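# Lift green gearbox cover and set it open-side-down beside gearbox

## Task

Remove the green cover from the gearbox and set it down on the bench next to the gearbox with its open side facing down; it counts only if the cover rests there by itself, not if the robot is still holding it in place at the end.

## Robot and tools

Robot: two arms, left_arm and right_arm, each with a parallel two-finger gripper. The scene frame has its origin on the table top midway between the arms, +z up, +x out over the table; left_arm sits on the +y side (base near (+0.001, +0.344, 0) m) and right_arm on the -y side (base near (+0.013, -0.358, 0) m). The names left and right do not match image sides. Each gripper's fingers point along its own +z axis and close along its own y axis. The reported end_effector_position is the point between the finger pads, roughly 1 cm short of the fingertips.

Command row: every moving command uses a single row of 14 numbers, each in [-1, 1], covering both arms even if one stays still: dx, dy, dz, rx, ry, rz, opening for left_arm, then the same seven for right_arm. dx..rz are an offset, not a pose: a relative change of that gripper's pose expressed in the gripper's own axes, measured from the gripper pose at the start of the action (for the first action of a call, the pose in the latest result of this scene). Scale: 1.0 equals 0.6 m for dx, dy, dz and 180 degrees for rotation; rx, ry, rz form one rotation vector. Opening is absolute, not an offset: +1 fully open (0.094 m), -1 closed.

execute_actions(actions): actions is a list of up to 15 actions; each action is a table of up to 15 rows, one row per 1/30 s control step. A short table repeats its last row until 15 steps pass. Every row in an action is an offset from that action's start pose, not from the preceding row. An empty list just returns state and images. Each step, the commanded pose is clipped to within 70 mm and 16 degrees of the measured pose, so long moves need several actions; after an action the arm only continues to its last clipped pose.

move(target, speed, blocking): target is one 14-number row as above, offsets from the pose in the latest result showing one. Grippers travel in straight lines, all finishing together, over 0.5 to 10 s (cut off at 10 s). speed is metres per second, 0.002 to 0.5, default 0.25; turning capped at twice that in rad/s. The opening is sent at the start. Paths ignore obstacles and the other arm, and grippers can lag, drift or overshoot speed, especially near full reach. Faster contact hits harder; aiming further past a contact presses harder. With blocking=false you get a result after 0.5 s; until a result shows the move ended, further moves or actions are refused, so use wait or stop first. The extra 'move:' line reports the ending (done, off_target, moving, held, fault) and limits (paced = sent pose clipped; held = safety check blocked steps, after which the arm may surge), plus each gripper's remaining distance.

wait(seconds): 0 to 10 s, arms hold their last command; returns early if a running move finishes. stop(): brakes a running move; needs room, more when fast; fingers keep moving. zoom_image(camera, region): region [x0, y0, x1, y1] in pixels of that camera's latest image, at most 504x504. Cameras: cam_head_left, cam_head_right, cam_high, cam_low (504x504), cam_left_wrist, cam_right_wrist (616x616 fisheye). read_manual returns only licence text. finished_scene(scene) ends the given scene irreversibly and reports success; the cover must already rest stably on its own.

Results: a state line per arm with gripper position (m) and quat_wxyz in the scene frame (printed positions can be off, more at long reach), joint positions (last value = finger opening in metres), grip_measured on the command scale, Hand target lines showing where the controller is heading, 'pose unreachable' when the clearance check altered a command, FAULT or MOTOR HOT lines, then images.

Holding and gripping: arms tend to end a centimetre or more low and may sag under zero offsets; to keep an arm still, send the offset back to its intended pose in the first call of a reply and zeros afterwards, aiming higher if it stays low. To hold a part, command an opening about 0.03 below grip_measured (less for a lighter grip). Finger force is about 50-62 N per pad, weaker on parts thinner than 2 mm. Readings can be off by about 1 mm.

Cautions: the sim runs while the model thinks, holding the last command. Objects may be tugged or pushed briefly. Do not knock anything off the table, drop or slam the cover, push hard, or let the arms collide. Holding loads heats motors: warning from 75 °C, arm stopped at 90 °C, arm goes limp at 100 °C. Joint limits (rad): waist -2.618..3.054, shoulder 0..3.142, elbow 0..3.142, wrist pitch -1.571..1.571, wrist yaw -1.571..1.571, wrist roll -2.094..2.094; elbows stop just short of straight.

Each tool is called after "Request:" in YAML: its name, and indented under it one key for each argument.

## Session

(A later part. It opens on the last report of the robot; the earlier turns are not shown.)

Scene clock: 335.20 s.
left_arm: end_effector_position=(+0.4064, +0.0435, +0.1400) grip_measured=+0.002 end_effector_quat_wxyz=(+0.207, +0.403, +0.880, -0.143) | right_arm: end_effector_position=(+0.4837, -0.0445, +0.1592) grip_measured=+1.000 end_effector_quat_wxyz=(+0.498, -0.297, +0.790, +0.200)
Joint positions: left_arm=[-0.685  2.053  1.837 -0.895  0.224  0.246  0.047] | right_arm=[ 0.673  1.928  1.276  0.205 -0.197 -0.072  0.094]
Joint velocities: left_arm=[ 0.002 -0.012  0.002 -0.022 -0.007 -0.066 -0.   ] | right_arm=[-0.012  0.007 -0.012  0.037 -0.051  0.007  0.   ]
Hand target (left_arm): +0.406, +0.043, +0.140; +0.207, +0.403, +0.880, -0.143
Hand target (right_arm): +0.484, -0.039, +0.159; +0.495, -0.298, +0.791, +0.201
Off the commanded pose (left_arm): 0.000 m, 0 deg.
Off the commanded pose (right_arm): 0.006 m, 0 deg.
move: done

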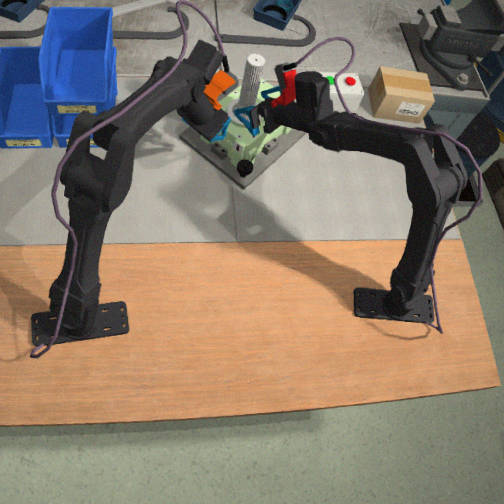

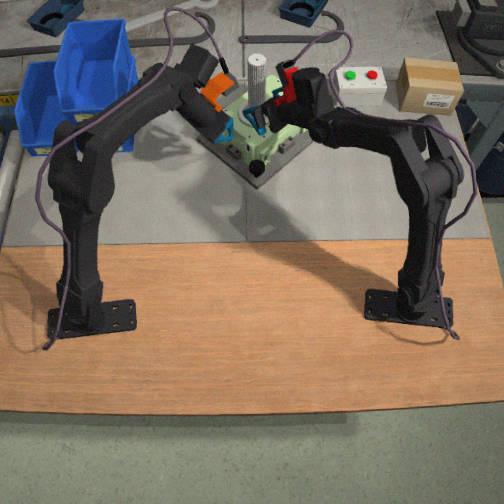

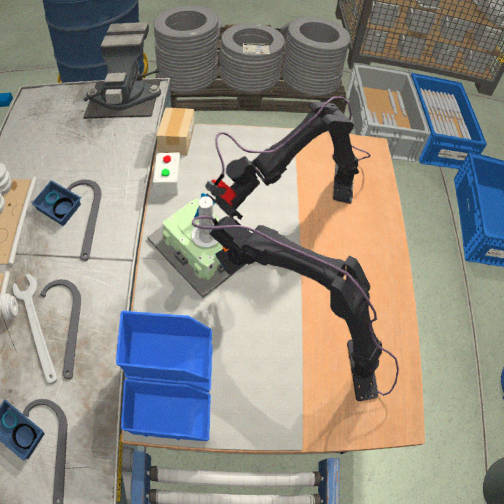

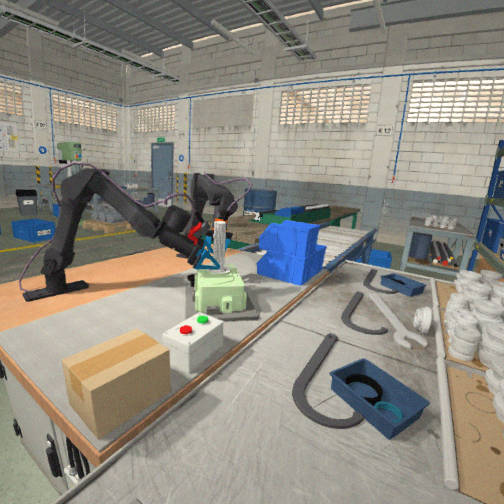

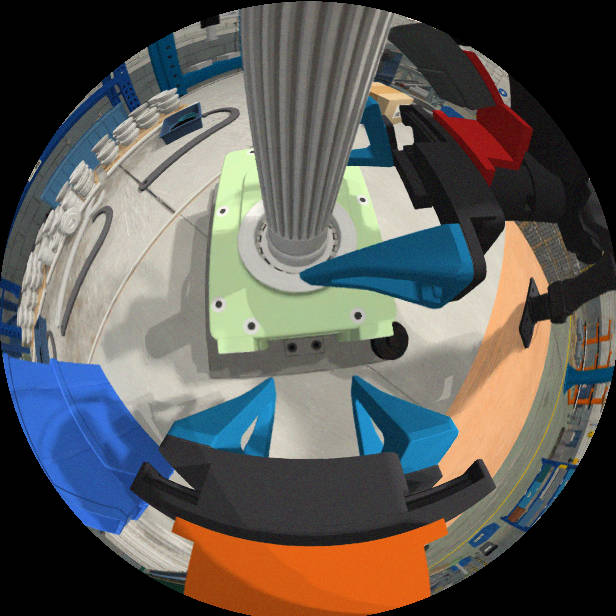

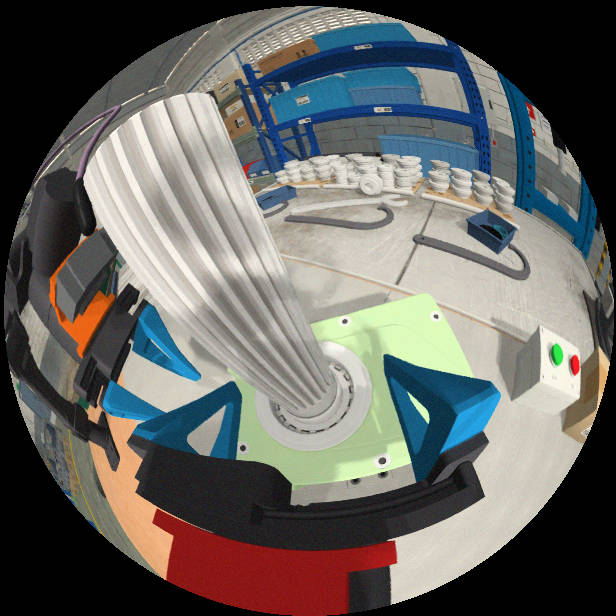

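Request:
execute_actions:
  actions:
    - [[0,0,0,0,0,0,0, 0,0.008,0,0,0,0,0.2]]
    - [[0,0,0,0,0,0,0, 0,0,0,0,0,0,-0.3]]
    - [[0,0,0,0,0,0,0, 0,0,0,0,0,0,-0.3]]

Scene clock: 336.97 s.
left_arm: end_effector_position=(+0.4064, +0.0435, +0.1400) grip_measured=+0.002 end_effector_quat_wxyz=(+0.207, +0.403, +0.880, -0.143) | right_arm: end_effector_position=(+0.4806, -0.0406, +0.1588) grip_measured=-0.191 end_effector_quat_wxyz=(+0.496, -0.302, +0.788, +0.204)
Joint positions: left_arm=[-0.685  2.053  1.837 -0.895  0.224  0.246  0.047] | right_arm=[ 0.68   1.928  1.276  0.203 -0.206 -0.073  0.038]
Joint velocities: left_arm=[ 0.002  0.002 -0.007  0.007  0.007 -0.007  0.   ] | right_arm=[-0.012 -0.002  0.002 -0.007 -0.037  0.007 -0.001]
Hand target (left_arm): +0.406, +0.043, +0.140; +0.207, +0.403, +0.880, -0.143
Hand target (right_arm): +0.481, -0.041, +0.159; +0.496, -0.302, +0.788, +0.204
Off the commanded pose (left_arm): 0.000 m, 0 deg.
Off the commanded pose (right_arm): 0.000 m, 0 deg.

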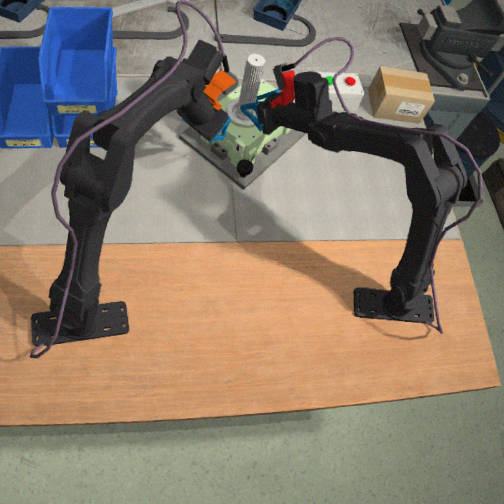

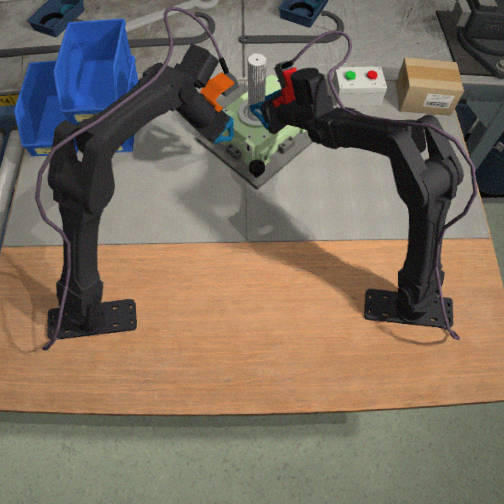

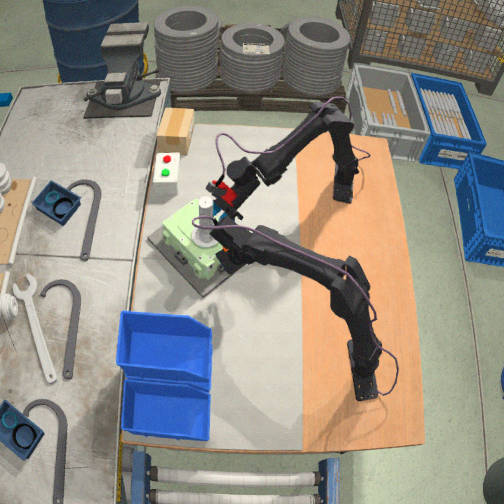

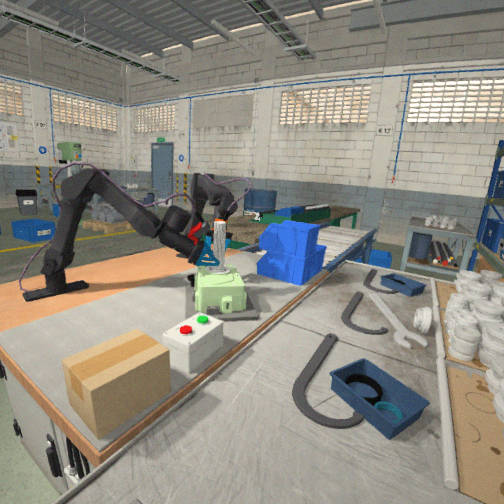

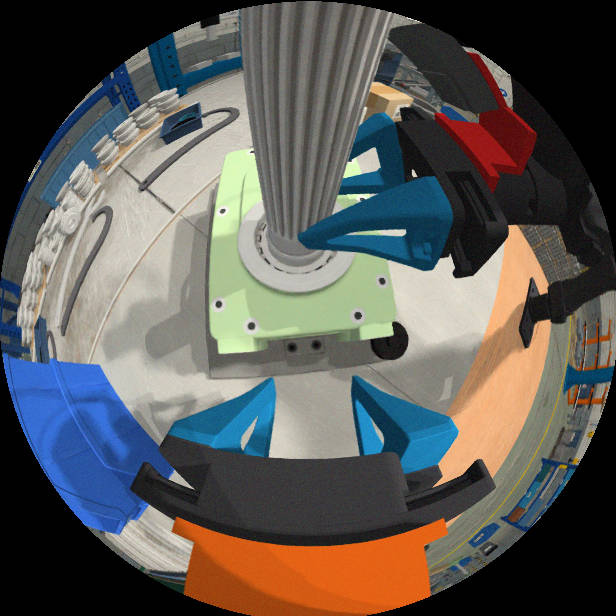

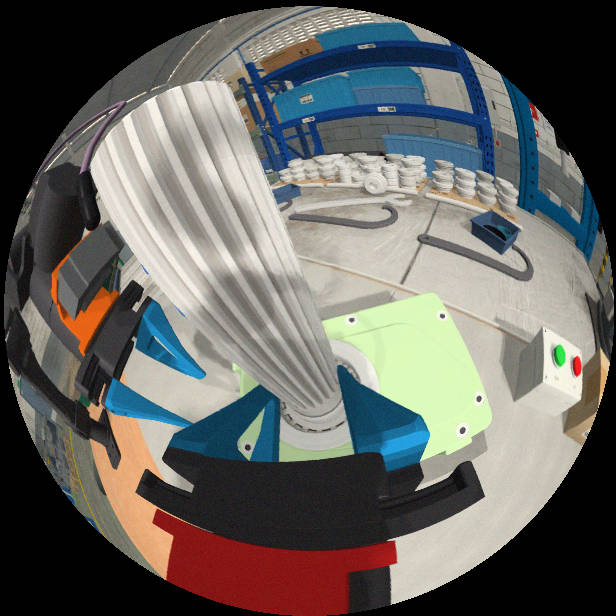

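Request:
execute_actions:
  actions:
    - [[0,0,0,0,0,0,0, 0,0,0,-0.0503,0.0012,-0.0236,-0.3]]
    - [[0,0,0,0,0,0,0, 0,0,0,0,0,0,-0.3]]

Scene clock: 338.87 s.
left_arm: end_effector_position=(+0.4064, +0.0435, +0.1400) grip_measured=+0.002 end_effector_quat_wxyz=(+0.207, +0.403, +0.880, -0.143) | right_arm: end_effector_position=(+0.4812, -0.0415, +0.1584) grip_measured=-0.191 end_effector_quat_wxyz=(+0.485, -0.359, +0.762, +0.237)
Joint positions: left_arm=[-0.685  2.053  1.837 -0.895  0.224  0.246  0.047] | right_arm=[ 0.625  1.953  1.309  0.178 -0.38  -0.171  0.038]
Joint velocities: left_arm=[ 0.012  0.012 -0.007 -0.022  0.037 -0.007  0.001] | right_arm=[-0.007 -0.007 -0.012  0.051 -0.037 -0.022  0.001]
Hand target (left_arm): +0.406, +0.043, +0.140; +0.207, +0.403, +0.880, -0.143
Hand target (right_arm): +0.481, -0.041, +0.158; +0.485, -0.359, +0.761, +0.238
Off the commanded pose (left_arm): 0.000 m, 0 deg.
Off the commanded pose (right_arm): 0.000 m, 0 deg.

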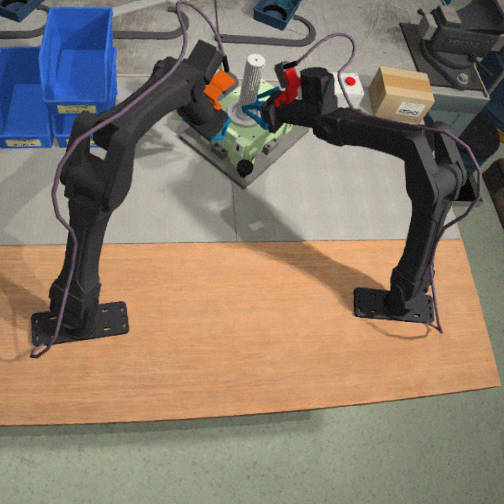

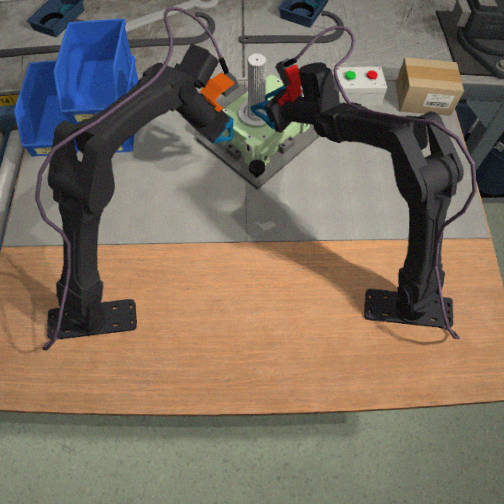

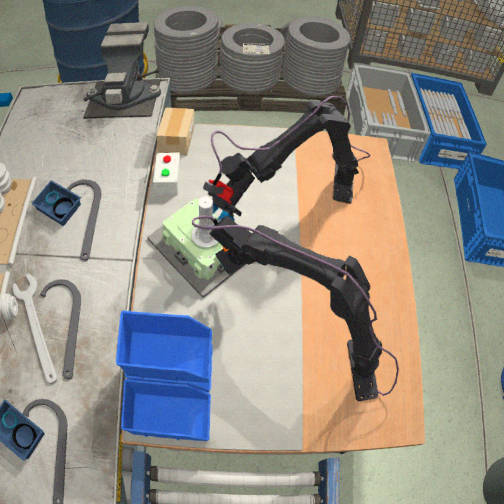

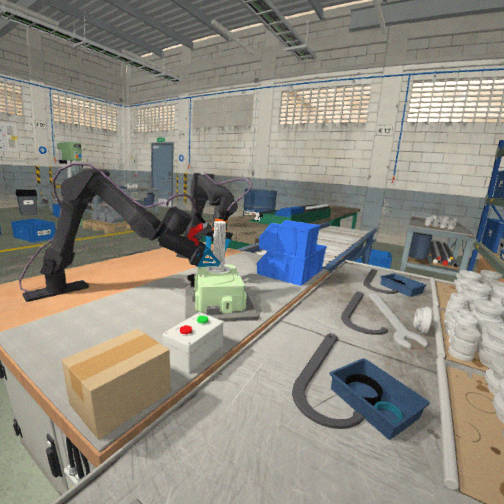

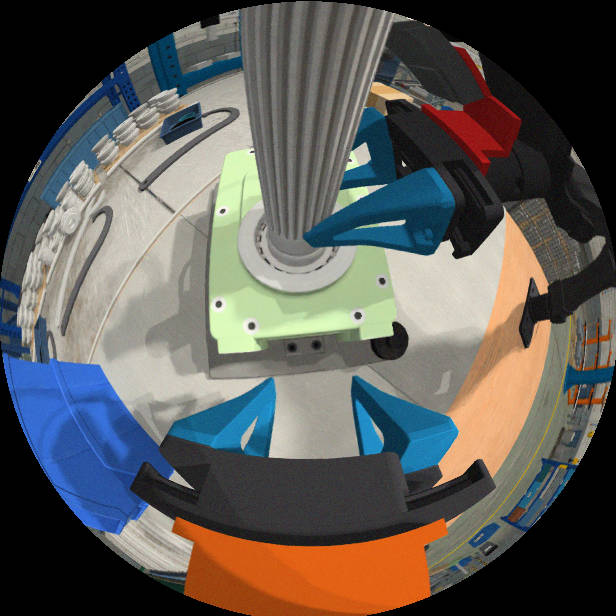

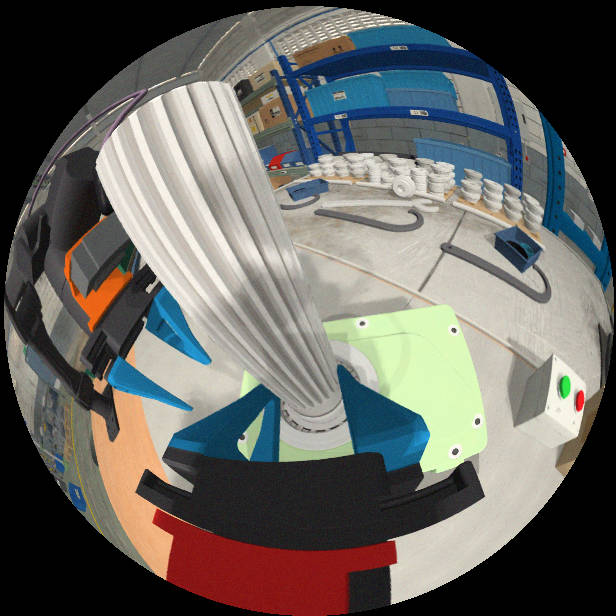

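Request:
zoom_image:
  camera: "cam_left_wrist"
  region: [230, 20, 400, 290]

Request:
execute_actions:
  actions:
    - [[0,0,0,0,0,0,0, 0,0,0,0.025,-0.0006,0.012,-0.3]]
    - [[0,0,0,0,0,0,0, 0,0,0,0,0,0,-0.3]]

Request:
zoom_image:
  camera: "cam_left_wrist"
  region: [230, 20, 400, 290]

Region (230, 20, 400, 290) of cam_left_wrist's 616x616 image, scaled by 1.867, with more detail than that image has; it fills the left 317 columns of this view, and the rest is white.

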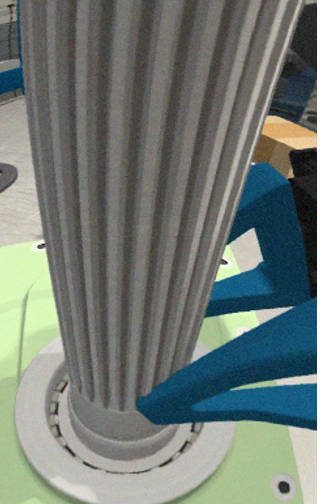

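Scene clock: 340.17 s.
left_arm: end_effector_position=(+0.4064, +0.0435, +0.1400) grip_measured=+0.002 end_effector_quat_wxyz=(+0.207, +0.403, +0.880, -0.143) | right_arm: end_effector_position=(+0.4808, -0.0411, +0.1580) grip_measured=-0.191 end_effector_quat_wxyz=(+0.490, -0.337, +0.772, +0.225)
Joint positions: left_arm=[-0.685  2.053  1.837 -0.895  0.224  0.246  0.047] | right_arm=[ 0.646  1.942  1.29   0.196 -0.312 -0.131  0.038]
Joint velocities: left_arm=[-0.002 -0.012  0.002 -0.007  0.007  0.022 -0.   ] | right_arm=[ 0.022 -0.007  0.017 -0.007  0.007 -0.037 -0.001]
Hand target (left_arm): +0.406, +0.043, +0.140; +0.207, +0.403, +0.880, -0.143
Hand target (right_arm): +0.481, -0.041, +0.158; +0.490, -0.336, +0.773, +0.224
Off the commanded pose (left_arm): 0.000 m, 0 deg.
Off the commanded pose (right_arm): 0.000 m, 0 deg.

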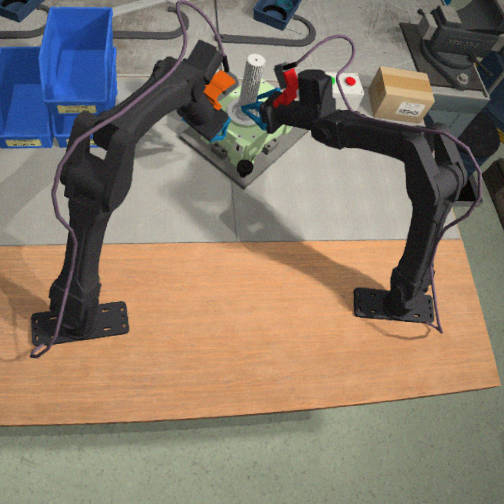

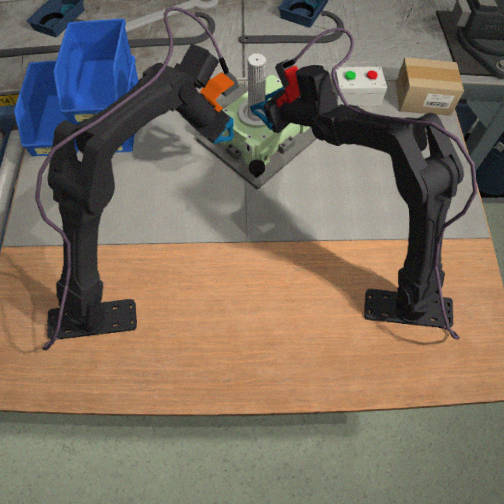

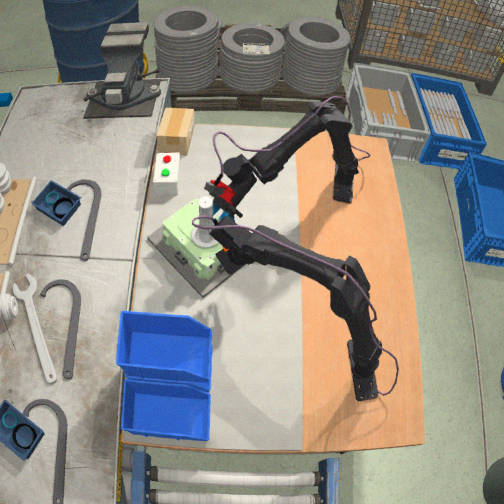

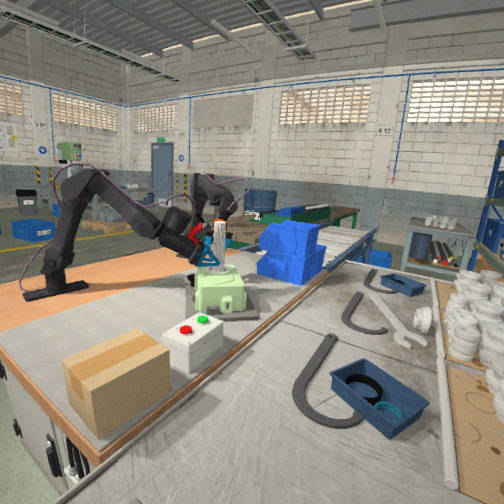

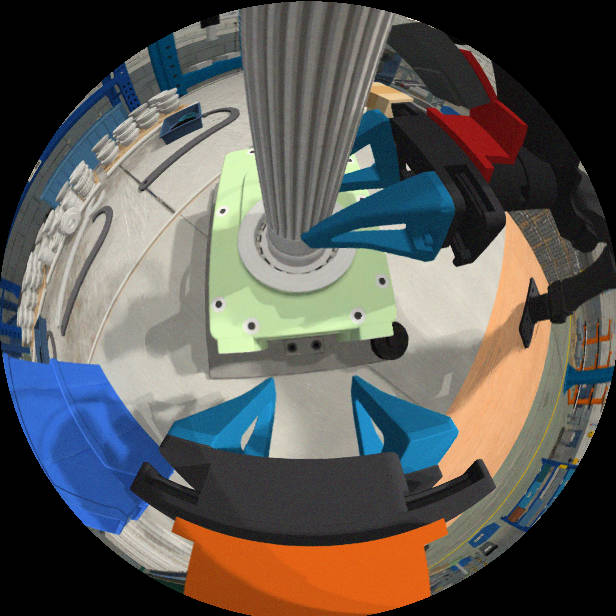

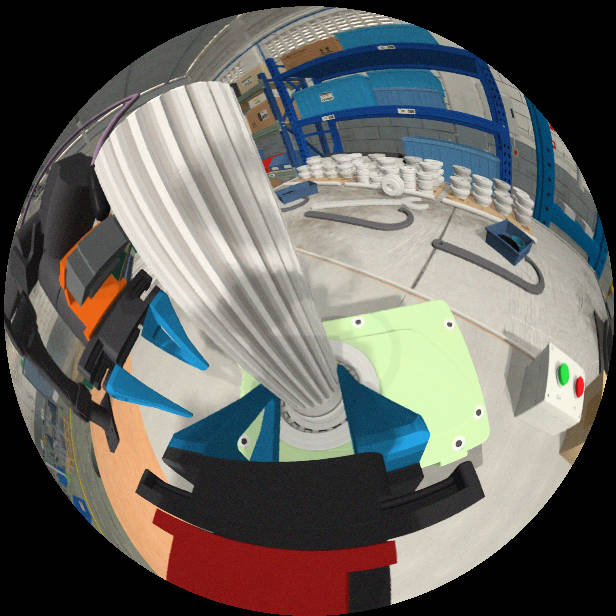

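Region (230, 20, 400, 290) of cam_left_wrist's 616x616 image, scaled by 1.867, with more detail than that image has; it fills the left 317 columns of this view, and the rest is white.

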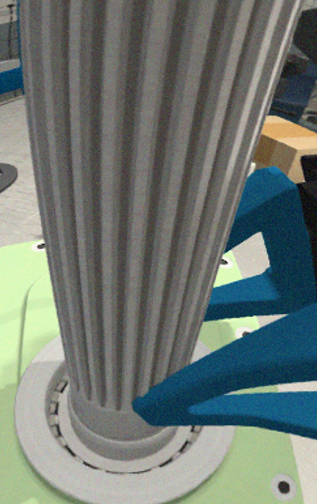

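Request:
execute_actions:
  actions:
    - [[0,0,0,0,0,0,0, -0.075,-0.002,-0.025,0.004,-0.04,-0.008,-0.3]]

Scene clock: 340.93 s.
left_arm: end_effector_position=(+0.4064, +0.0435, +0.1400) grip_measured=+0.002 end_effector_quat_wxyz=(+0.207, +0.403, +0.880, -0.143) | right_arm: end_effector_position=(+0.4812, -0.0412, +0.1603) grip_measured=-0.191 end_effector_quat_wxyz=(+0.493, -0.336, +0.771, +0.224)
Joint positions: left_arm=[-0.685  2.053  1.837 -0.895  0.224  0.246  0.047] | right_arm=[ 0.646  1.939  1.29   0.199 -0.311 -0.131  0.038]
Joint velocities: left_arm=[ 0.012  0.002 -0.002 -0.095 -0.022  0.007 -0.001] | right_arm=[-0.007  0.002 -0.012  0.022 -0.051  0.007 -0.   ]
Hand target (left_arm): +0.406, +0.043, +0.140; +0.207, +0.403, +0.880, -0.143
Hand target (right_arm): +0.485, -0.040, +0.205; +0.542, -0.329, +0.738, +0.234
Off the commanded pose (left_arm): 0.000 m, 0 deg.
Off the commanded pose (right_arm): 0.045 m, 7 deg.

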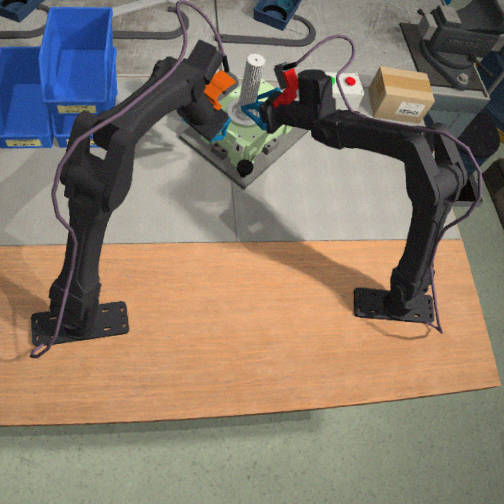

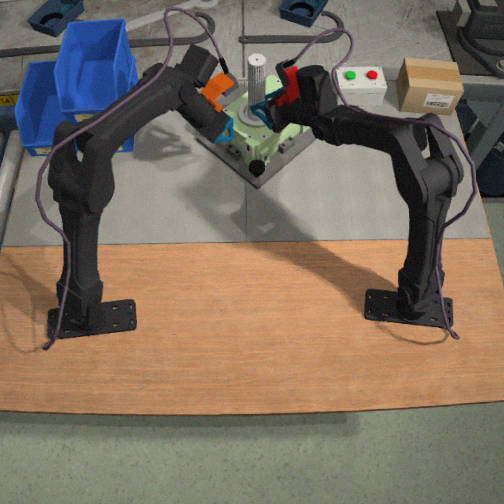

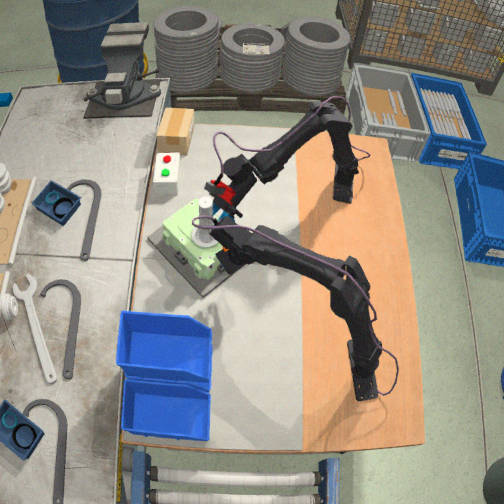

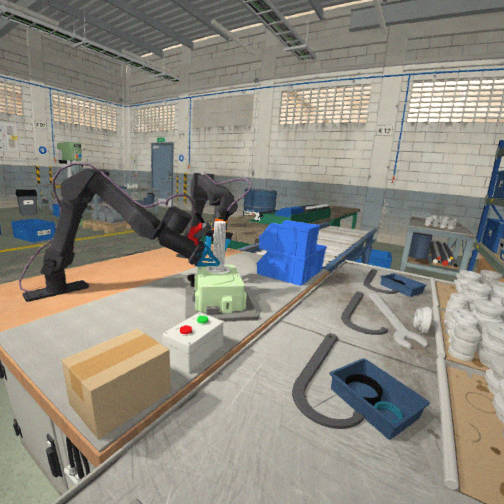

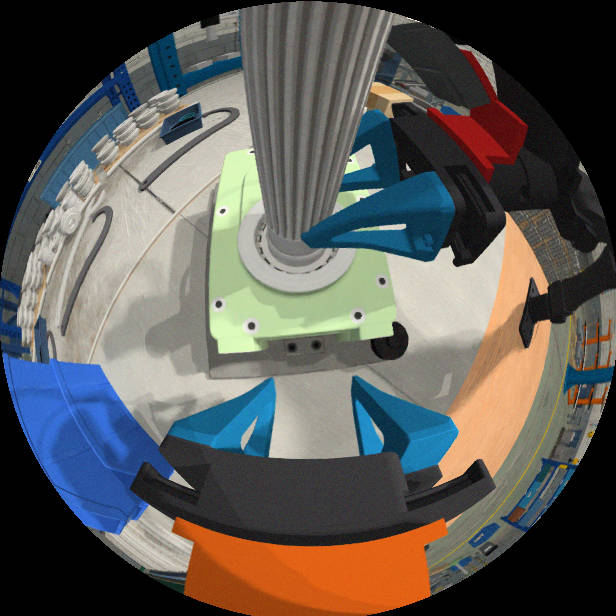

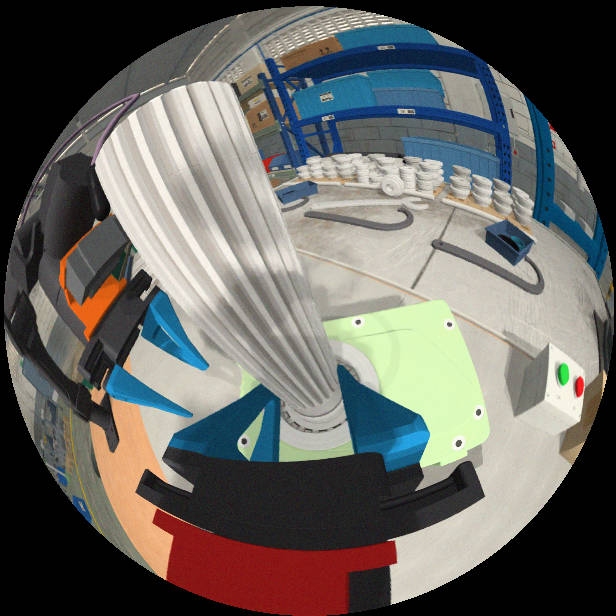

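Request:
execute_actions:
  actions:
    - [[0,0,0,0,0,0,0, 0,0,0,0,0,0,-0.3]]
    - [[0,0,0,0,0,0,0, 0,0,0,0,0,0,1]]

Request:
zoom_image:
  camera: "cam_head_right"
  region: [190, 110, 310, 200]

Scene clock: 344.87 s.
left_arm: end_effector_position=(+0.4064, +0.0435, +0.1400) grip_measured=+0.002 end_effector_quat_wxyz=(+0.207, +0.403, +0.880, -0.143) | right_arm: end_effector_position=(+0.4811, -0.0412, +0.1593) grip_measured=+1.000 end_effector_quat_wxyz=(+0.491, -0.336, +0.771, +0.224)
Joint positions: left_arm=[-0.685  2.053  1.837 -0.895  0.224  0.246  0.047] | right_arm=[ 0.646  1.94   1.29   0.197 -0.311 -0.131  0.094]
Joint velocities: left_arm=[-0.007 -0.002  0.007 -0.051  0.051  0.037  0.   ] | right_arm=[-0.002  0.012  0.002 -0.037 -0.051 -0.007  0.   ]
Hand target (left_arm): +0.406, +0.043, +0.140; +0.207, +0.403, +0.880, -0.143
Hand target (right_arm): +0.481, -0.041, +0.159; +0.491, -0.336, +0.772, +0.224
Off the commanded pose (left_arm): 0.000 m, 0 deg.
Off the commanded pose (right_arm): 0.000 m, 0 deg.

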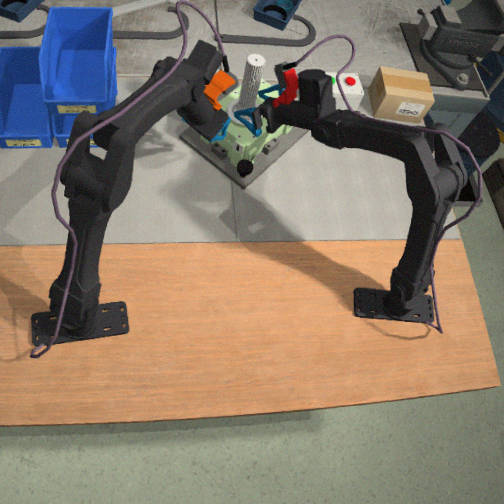

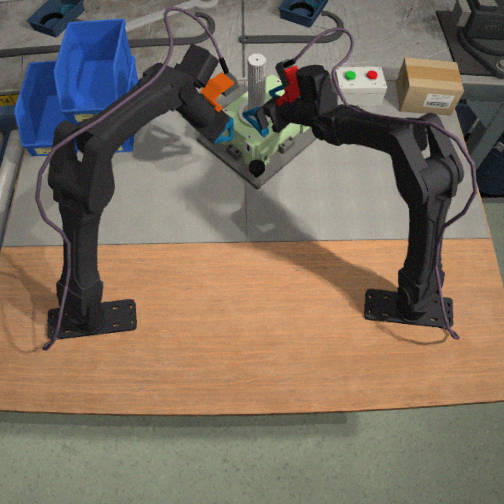

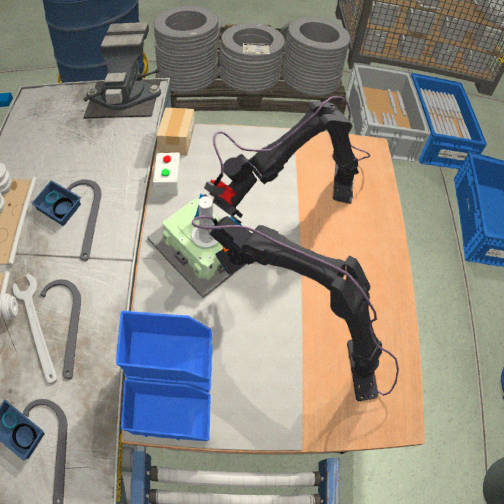

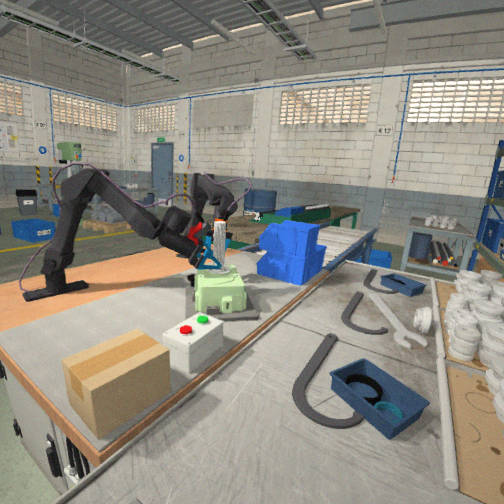

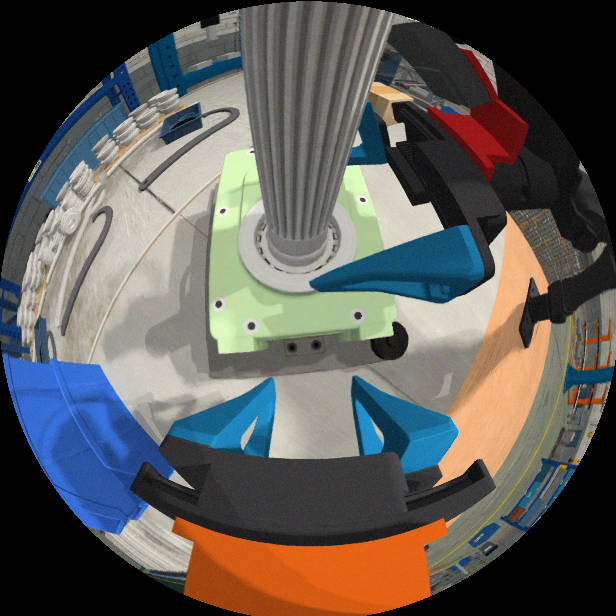

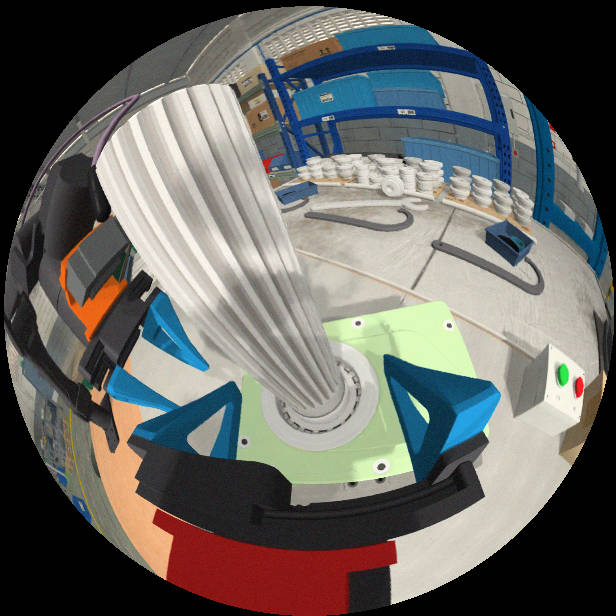

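Region (190, 110, 310, 200) of cam_head_right's 504x504 image, scaled by 4.200, with more detail than that image has; it fills the top 378 rows of this view, and the rest is white.

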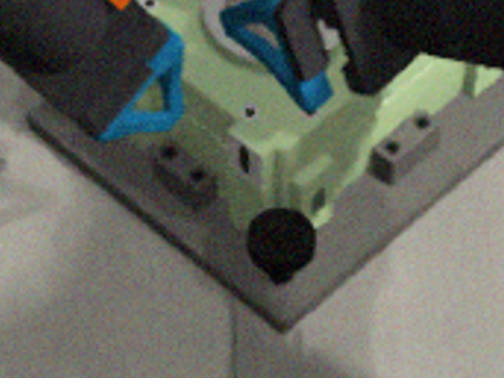

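Request:
move:
  target: [0.0962,-0.0522,0.0438,0.2016,-0.2591,-0.4515,-1, 0.049,-0.0063,-0.1877,0,0,0,1]
  speed: 0.25

Scene clock: 351.37 s.
left_arm: end_effector_position=(+0.3582, +0.0524, +0.1075) grip_measured=-0.987 end_effector_quat_wxyz=(+0.248, -0.280, +0.689, -0.620) | right_arm: end_effector_position=(+0.4107, -0.1234, +0.1787) grip_measured=+1.000 end_effector_quat_wxyz=(+0.492, -0.336, +0.771, +0.224)
Joint positions: left_arm=[-0.737  1.936  0.539  1.289  0.19  -1.555  0.001] | right_arm=[ 0.521  1.556  0.918  0.164 -0.423 -0.19   0.094]
Joint velocities: left_arm=[-0.022  0.032 -0.017  0.051 -0.007 -0.051 -0.   ] | right_arm=[ 0.027  0.022 -0.007 -0.007 -0.007  0.081  0.   ]
Hand target (left_arm): +0.353, +0.052, +0.095; +0.241, -0.285, +0.698, -0.611
Hand target (right_arm): +0.408, -0.129, +0.180; +0.491, -0.337, +0.771, +0.223
Off the commanded pose (left_arm): 0.016 m, 2 deg.
Off the commanded pose (right_arm): 0.007 m, 0 deg.
move: off_target (left_arm)

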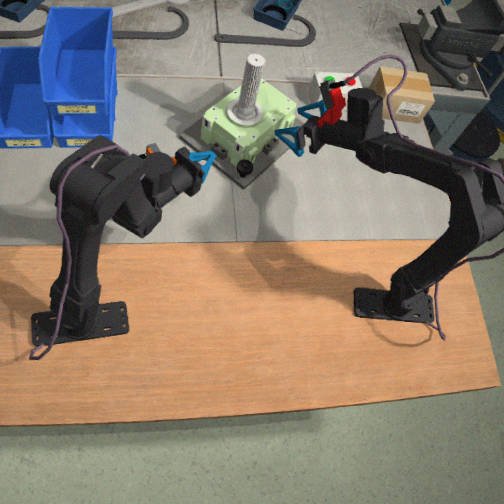

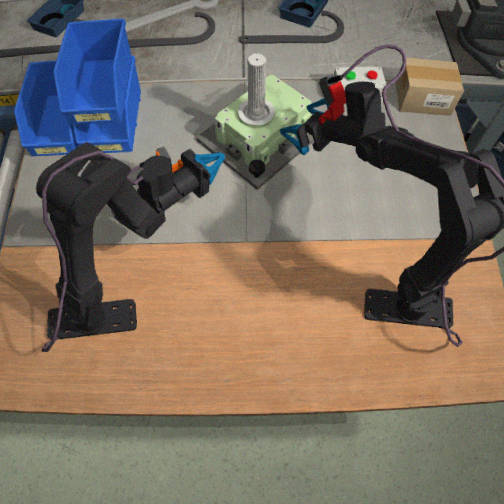

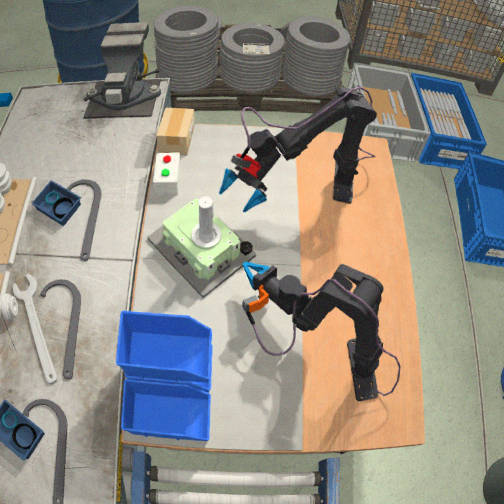

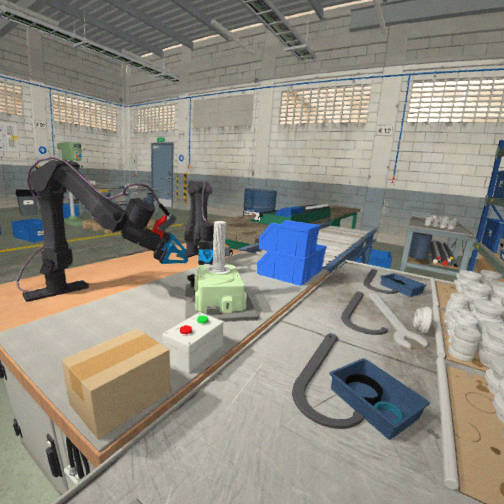

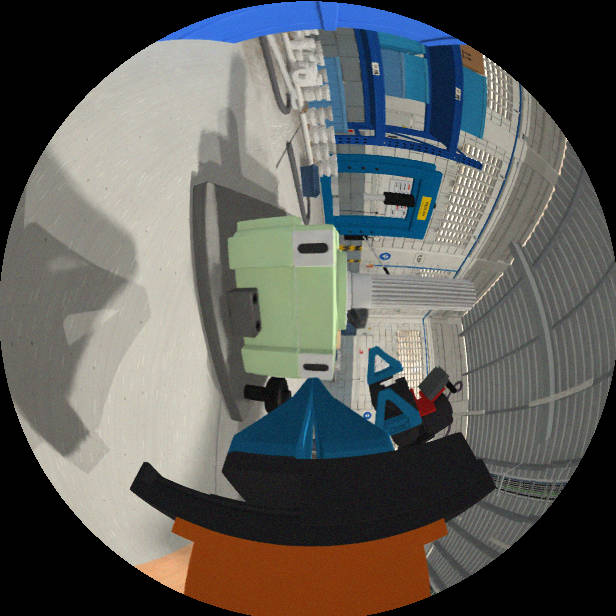

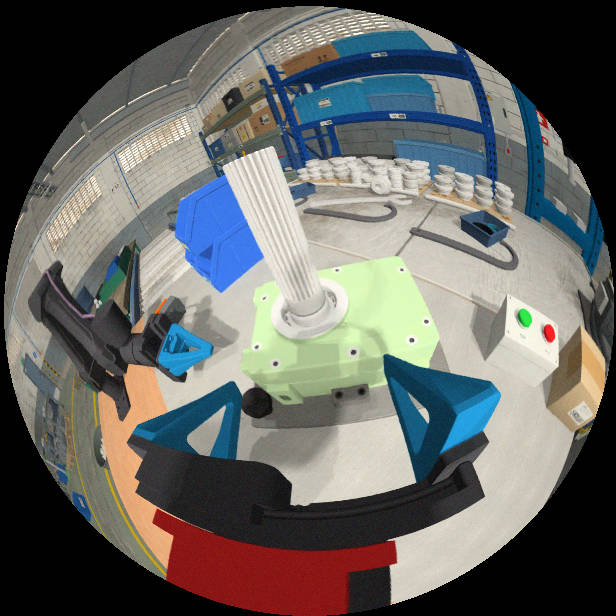

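Now a great side view of the −u_L end. Zoom in.

Request:
zoom_image:
  camera: "cam_left_wrist"
  region: [190, 180, 400, 420]

Region (190, 180, 400, 420) of cam_left_wrist's 616x616 image, scaled by 2.100, with more detail than that image has; it fills the left 441 columns of this view, and the rest is white.

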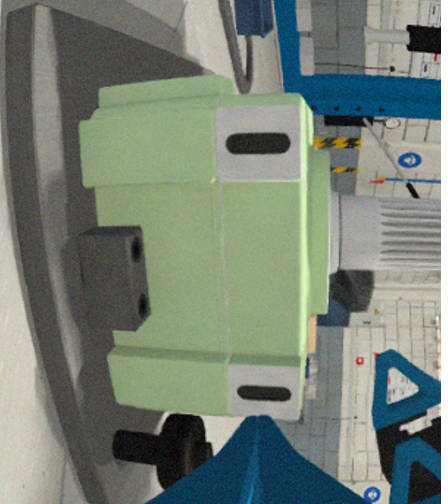

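Request:
zoom_image:
  camera: "cam_left_wrist"
  region: [280, 220, 350, 390]

Region (280, 220, 350, 390) of cam_left_wrist's 616x616 image, scaled by 2.965, with more detail than that image has; it fills the left 208 columns of this view, and the rest is white.

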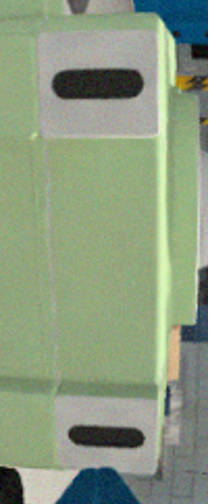

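Request:
move:
  target: [-0.0482,-0.0078,0.0232,-0.0172,0.0164,0.5015,1, 0,0,0,0,0,0,1]
  speed: 0.3

Scene clock: 357.27 s.
left_arm: end_effector_position=(+0.3835, +0.0607, +0.1013) grip_measured=+1.000 end_effector_quat_wxyz=(+0.587, +0.299, +0.709, -0.252) | right_arm: end_effector_position=(+0.4107, -0.1234, +0.1787) grip_measured=+1.000 end_effector_quat_wxyz=(+0.492, -0.336, +0.771, +0.224)
Joint positions: left_arm=[-0.668  1.922  0.627  1.105  0.256  0.042  0.094] | right_arm=[ 0.521  1.556  0.918  0.164 -0.423 -0.19   0.094]
Joint velocities: left_arm=[-0.002  0.002  0.002 -0.037 -0.022 -0.037  0.   ] | right_arm=[-0.032  0.002 -0.012  0.022  0.051  0.022  0.   ]
Hand target (left_arm): +0.389, +0.062, +0.111; +0.593, +0.300, +0.705, -0.250
Hand target (right_arm): +0.411, -0.123, +0.179; +0.492, -0.336, +0.771, +0.224
Off the commanded pose (left_arm): 0.011 m, 1 deg.
Off the commanded pose (right_arm): 0.000 m, 0 deg.
move: off_target (left_arm)

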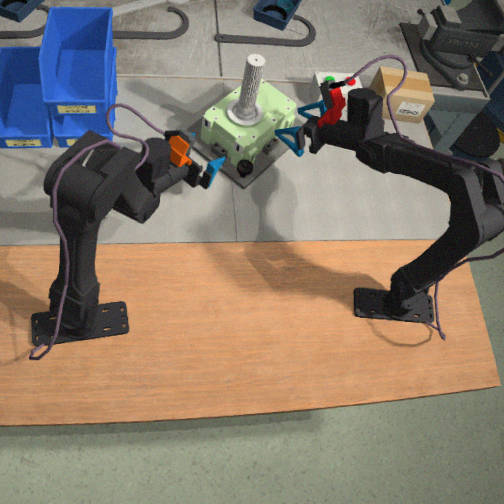

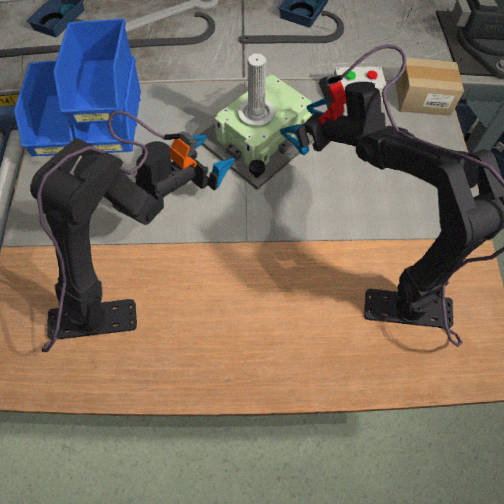

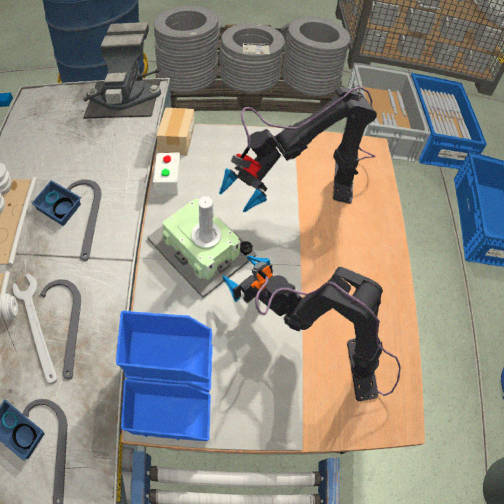

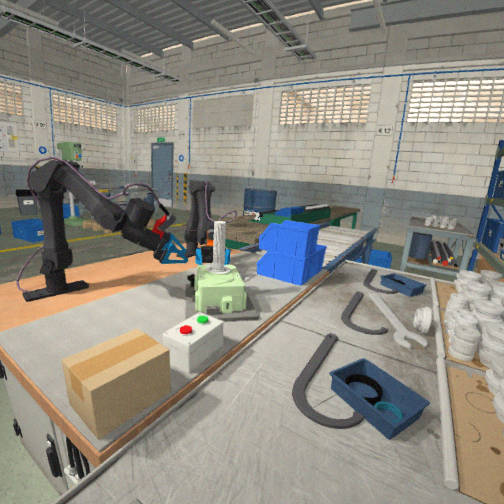

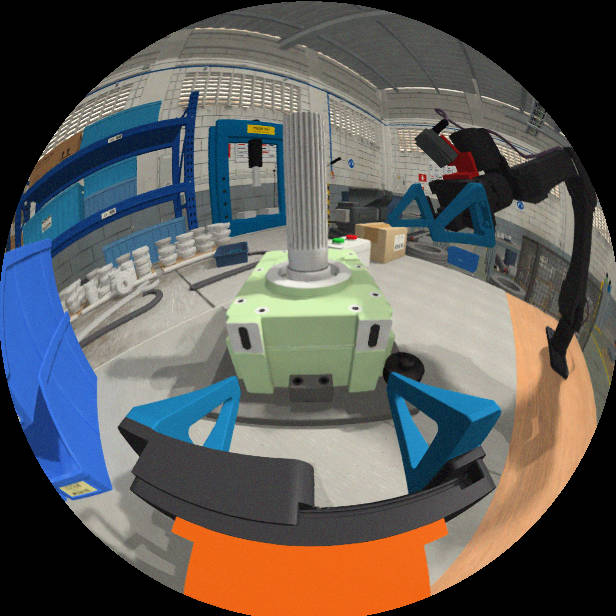

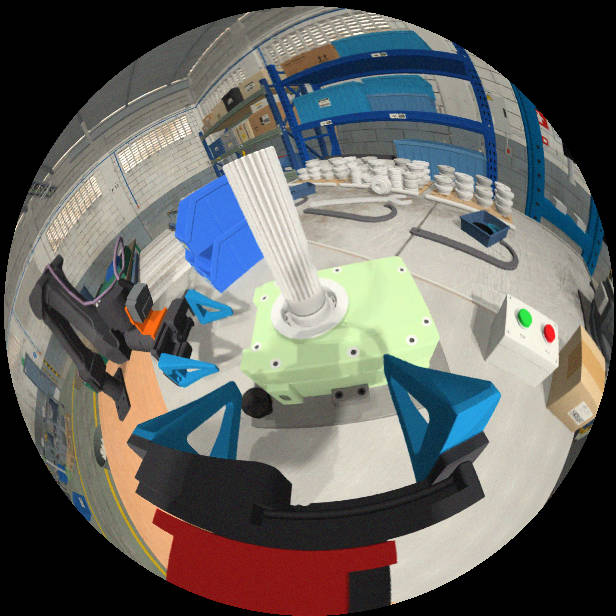

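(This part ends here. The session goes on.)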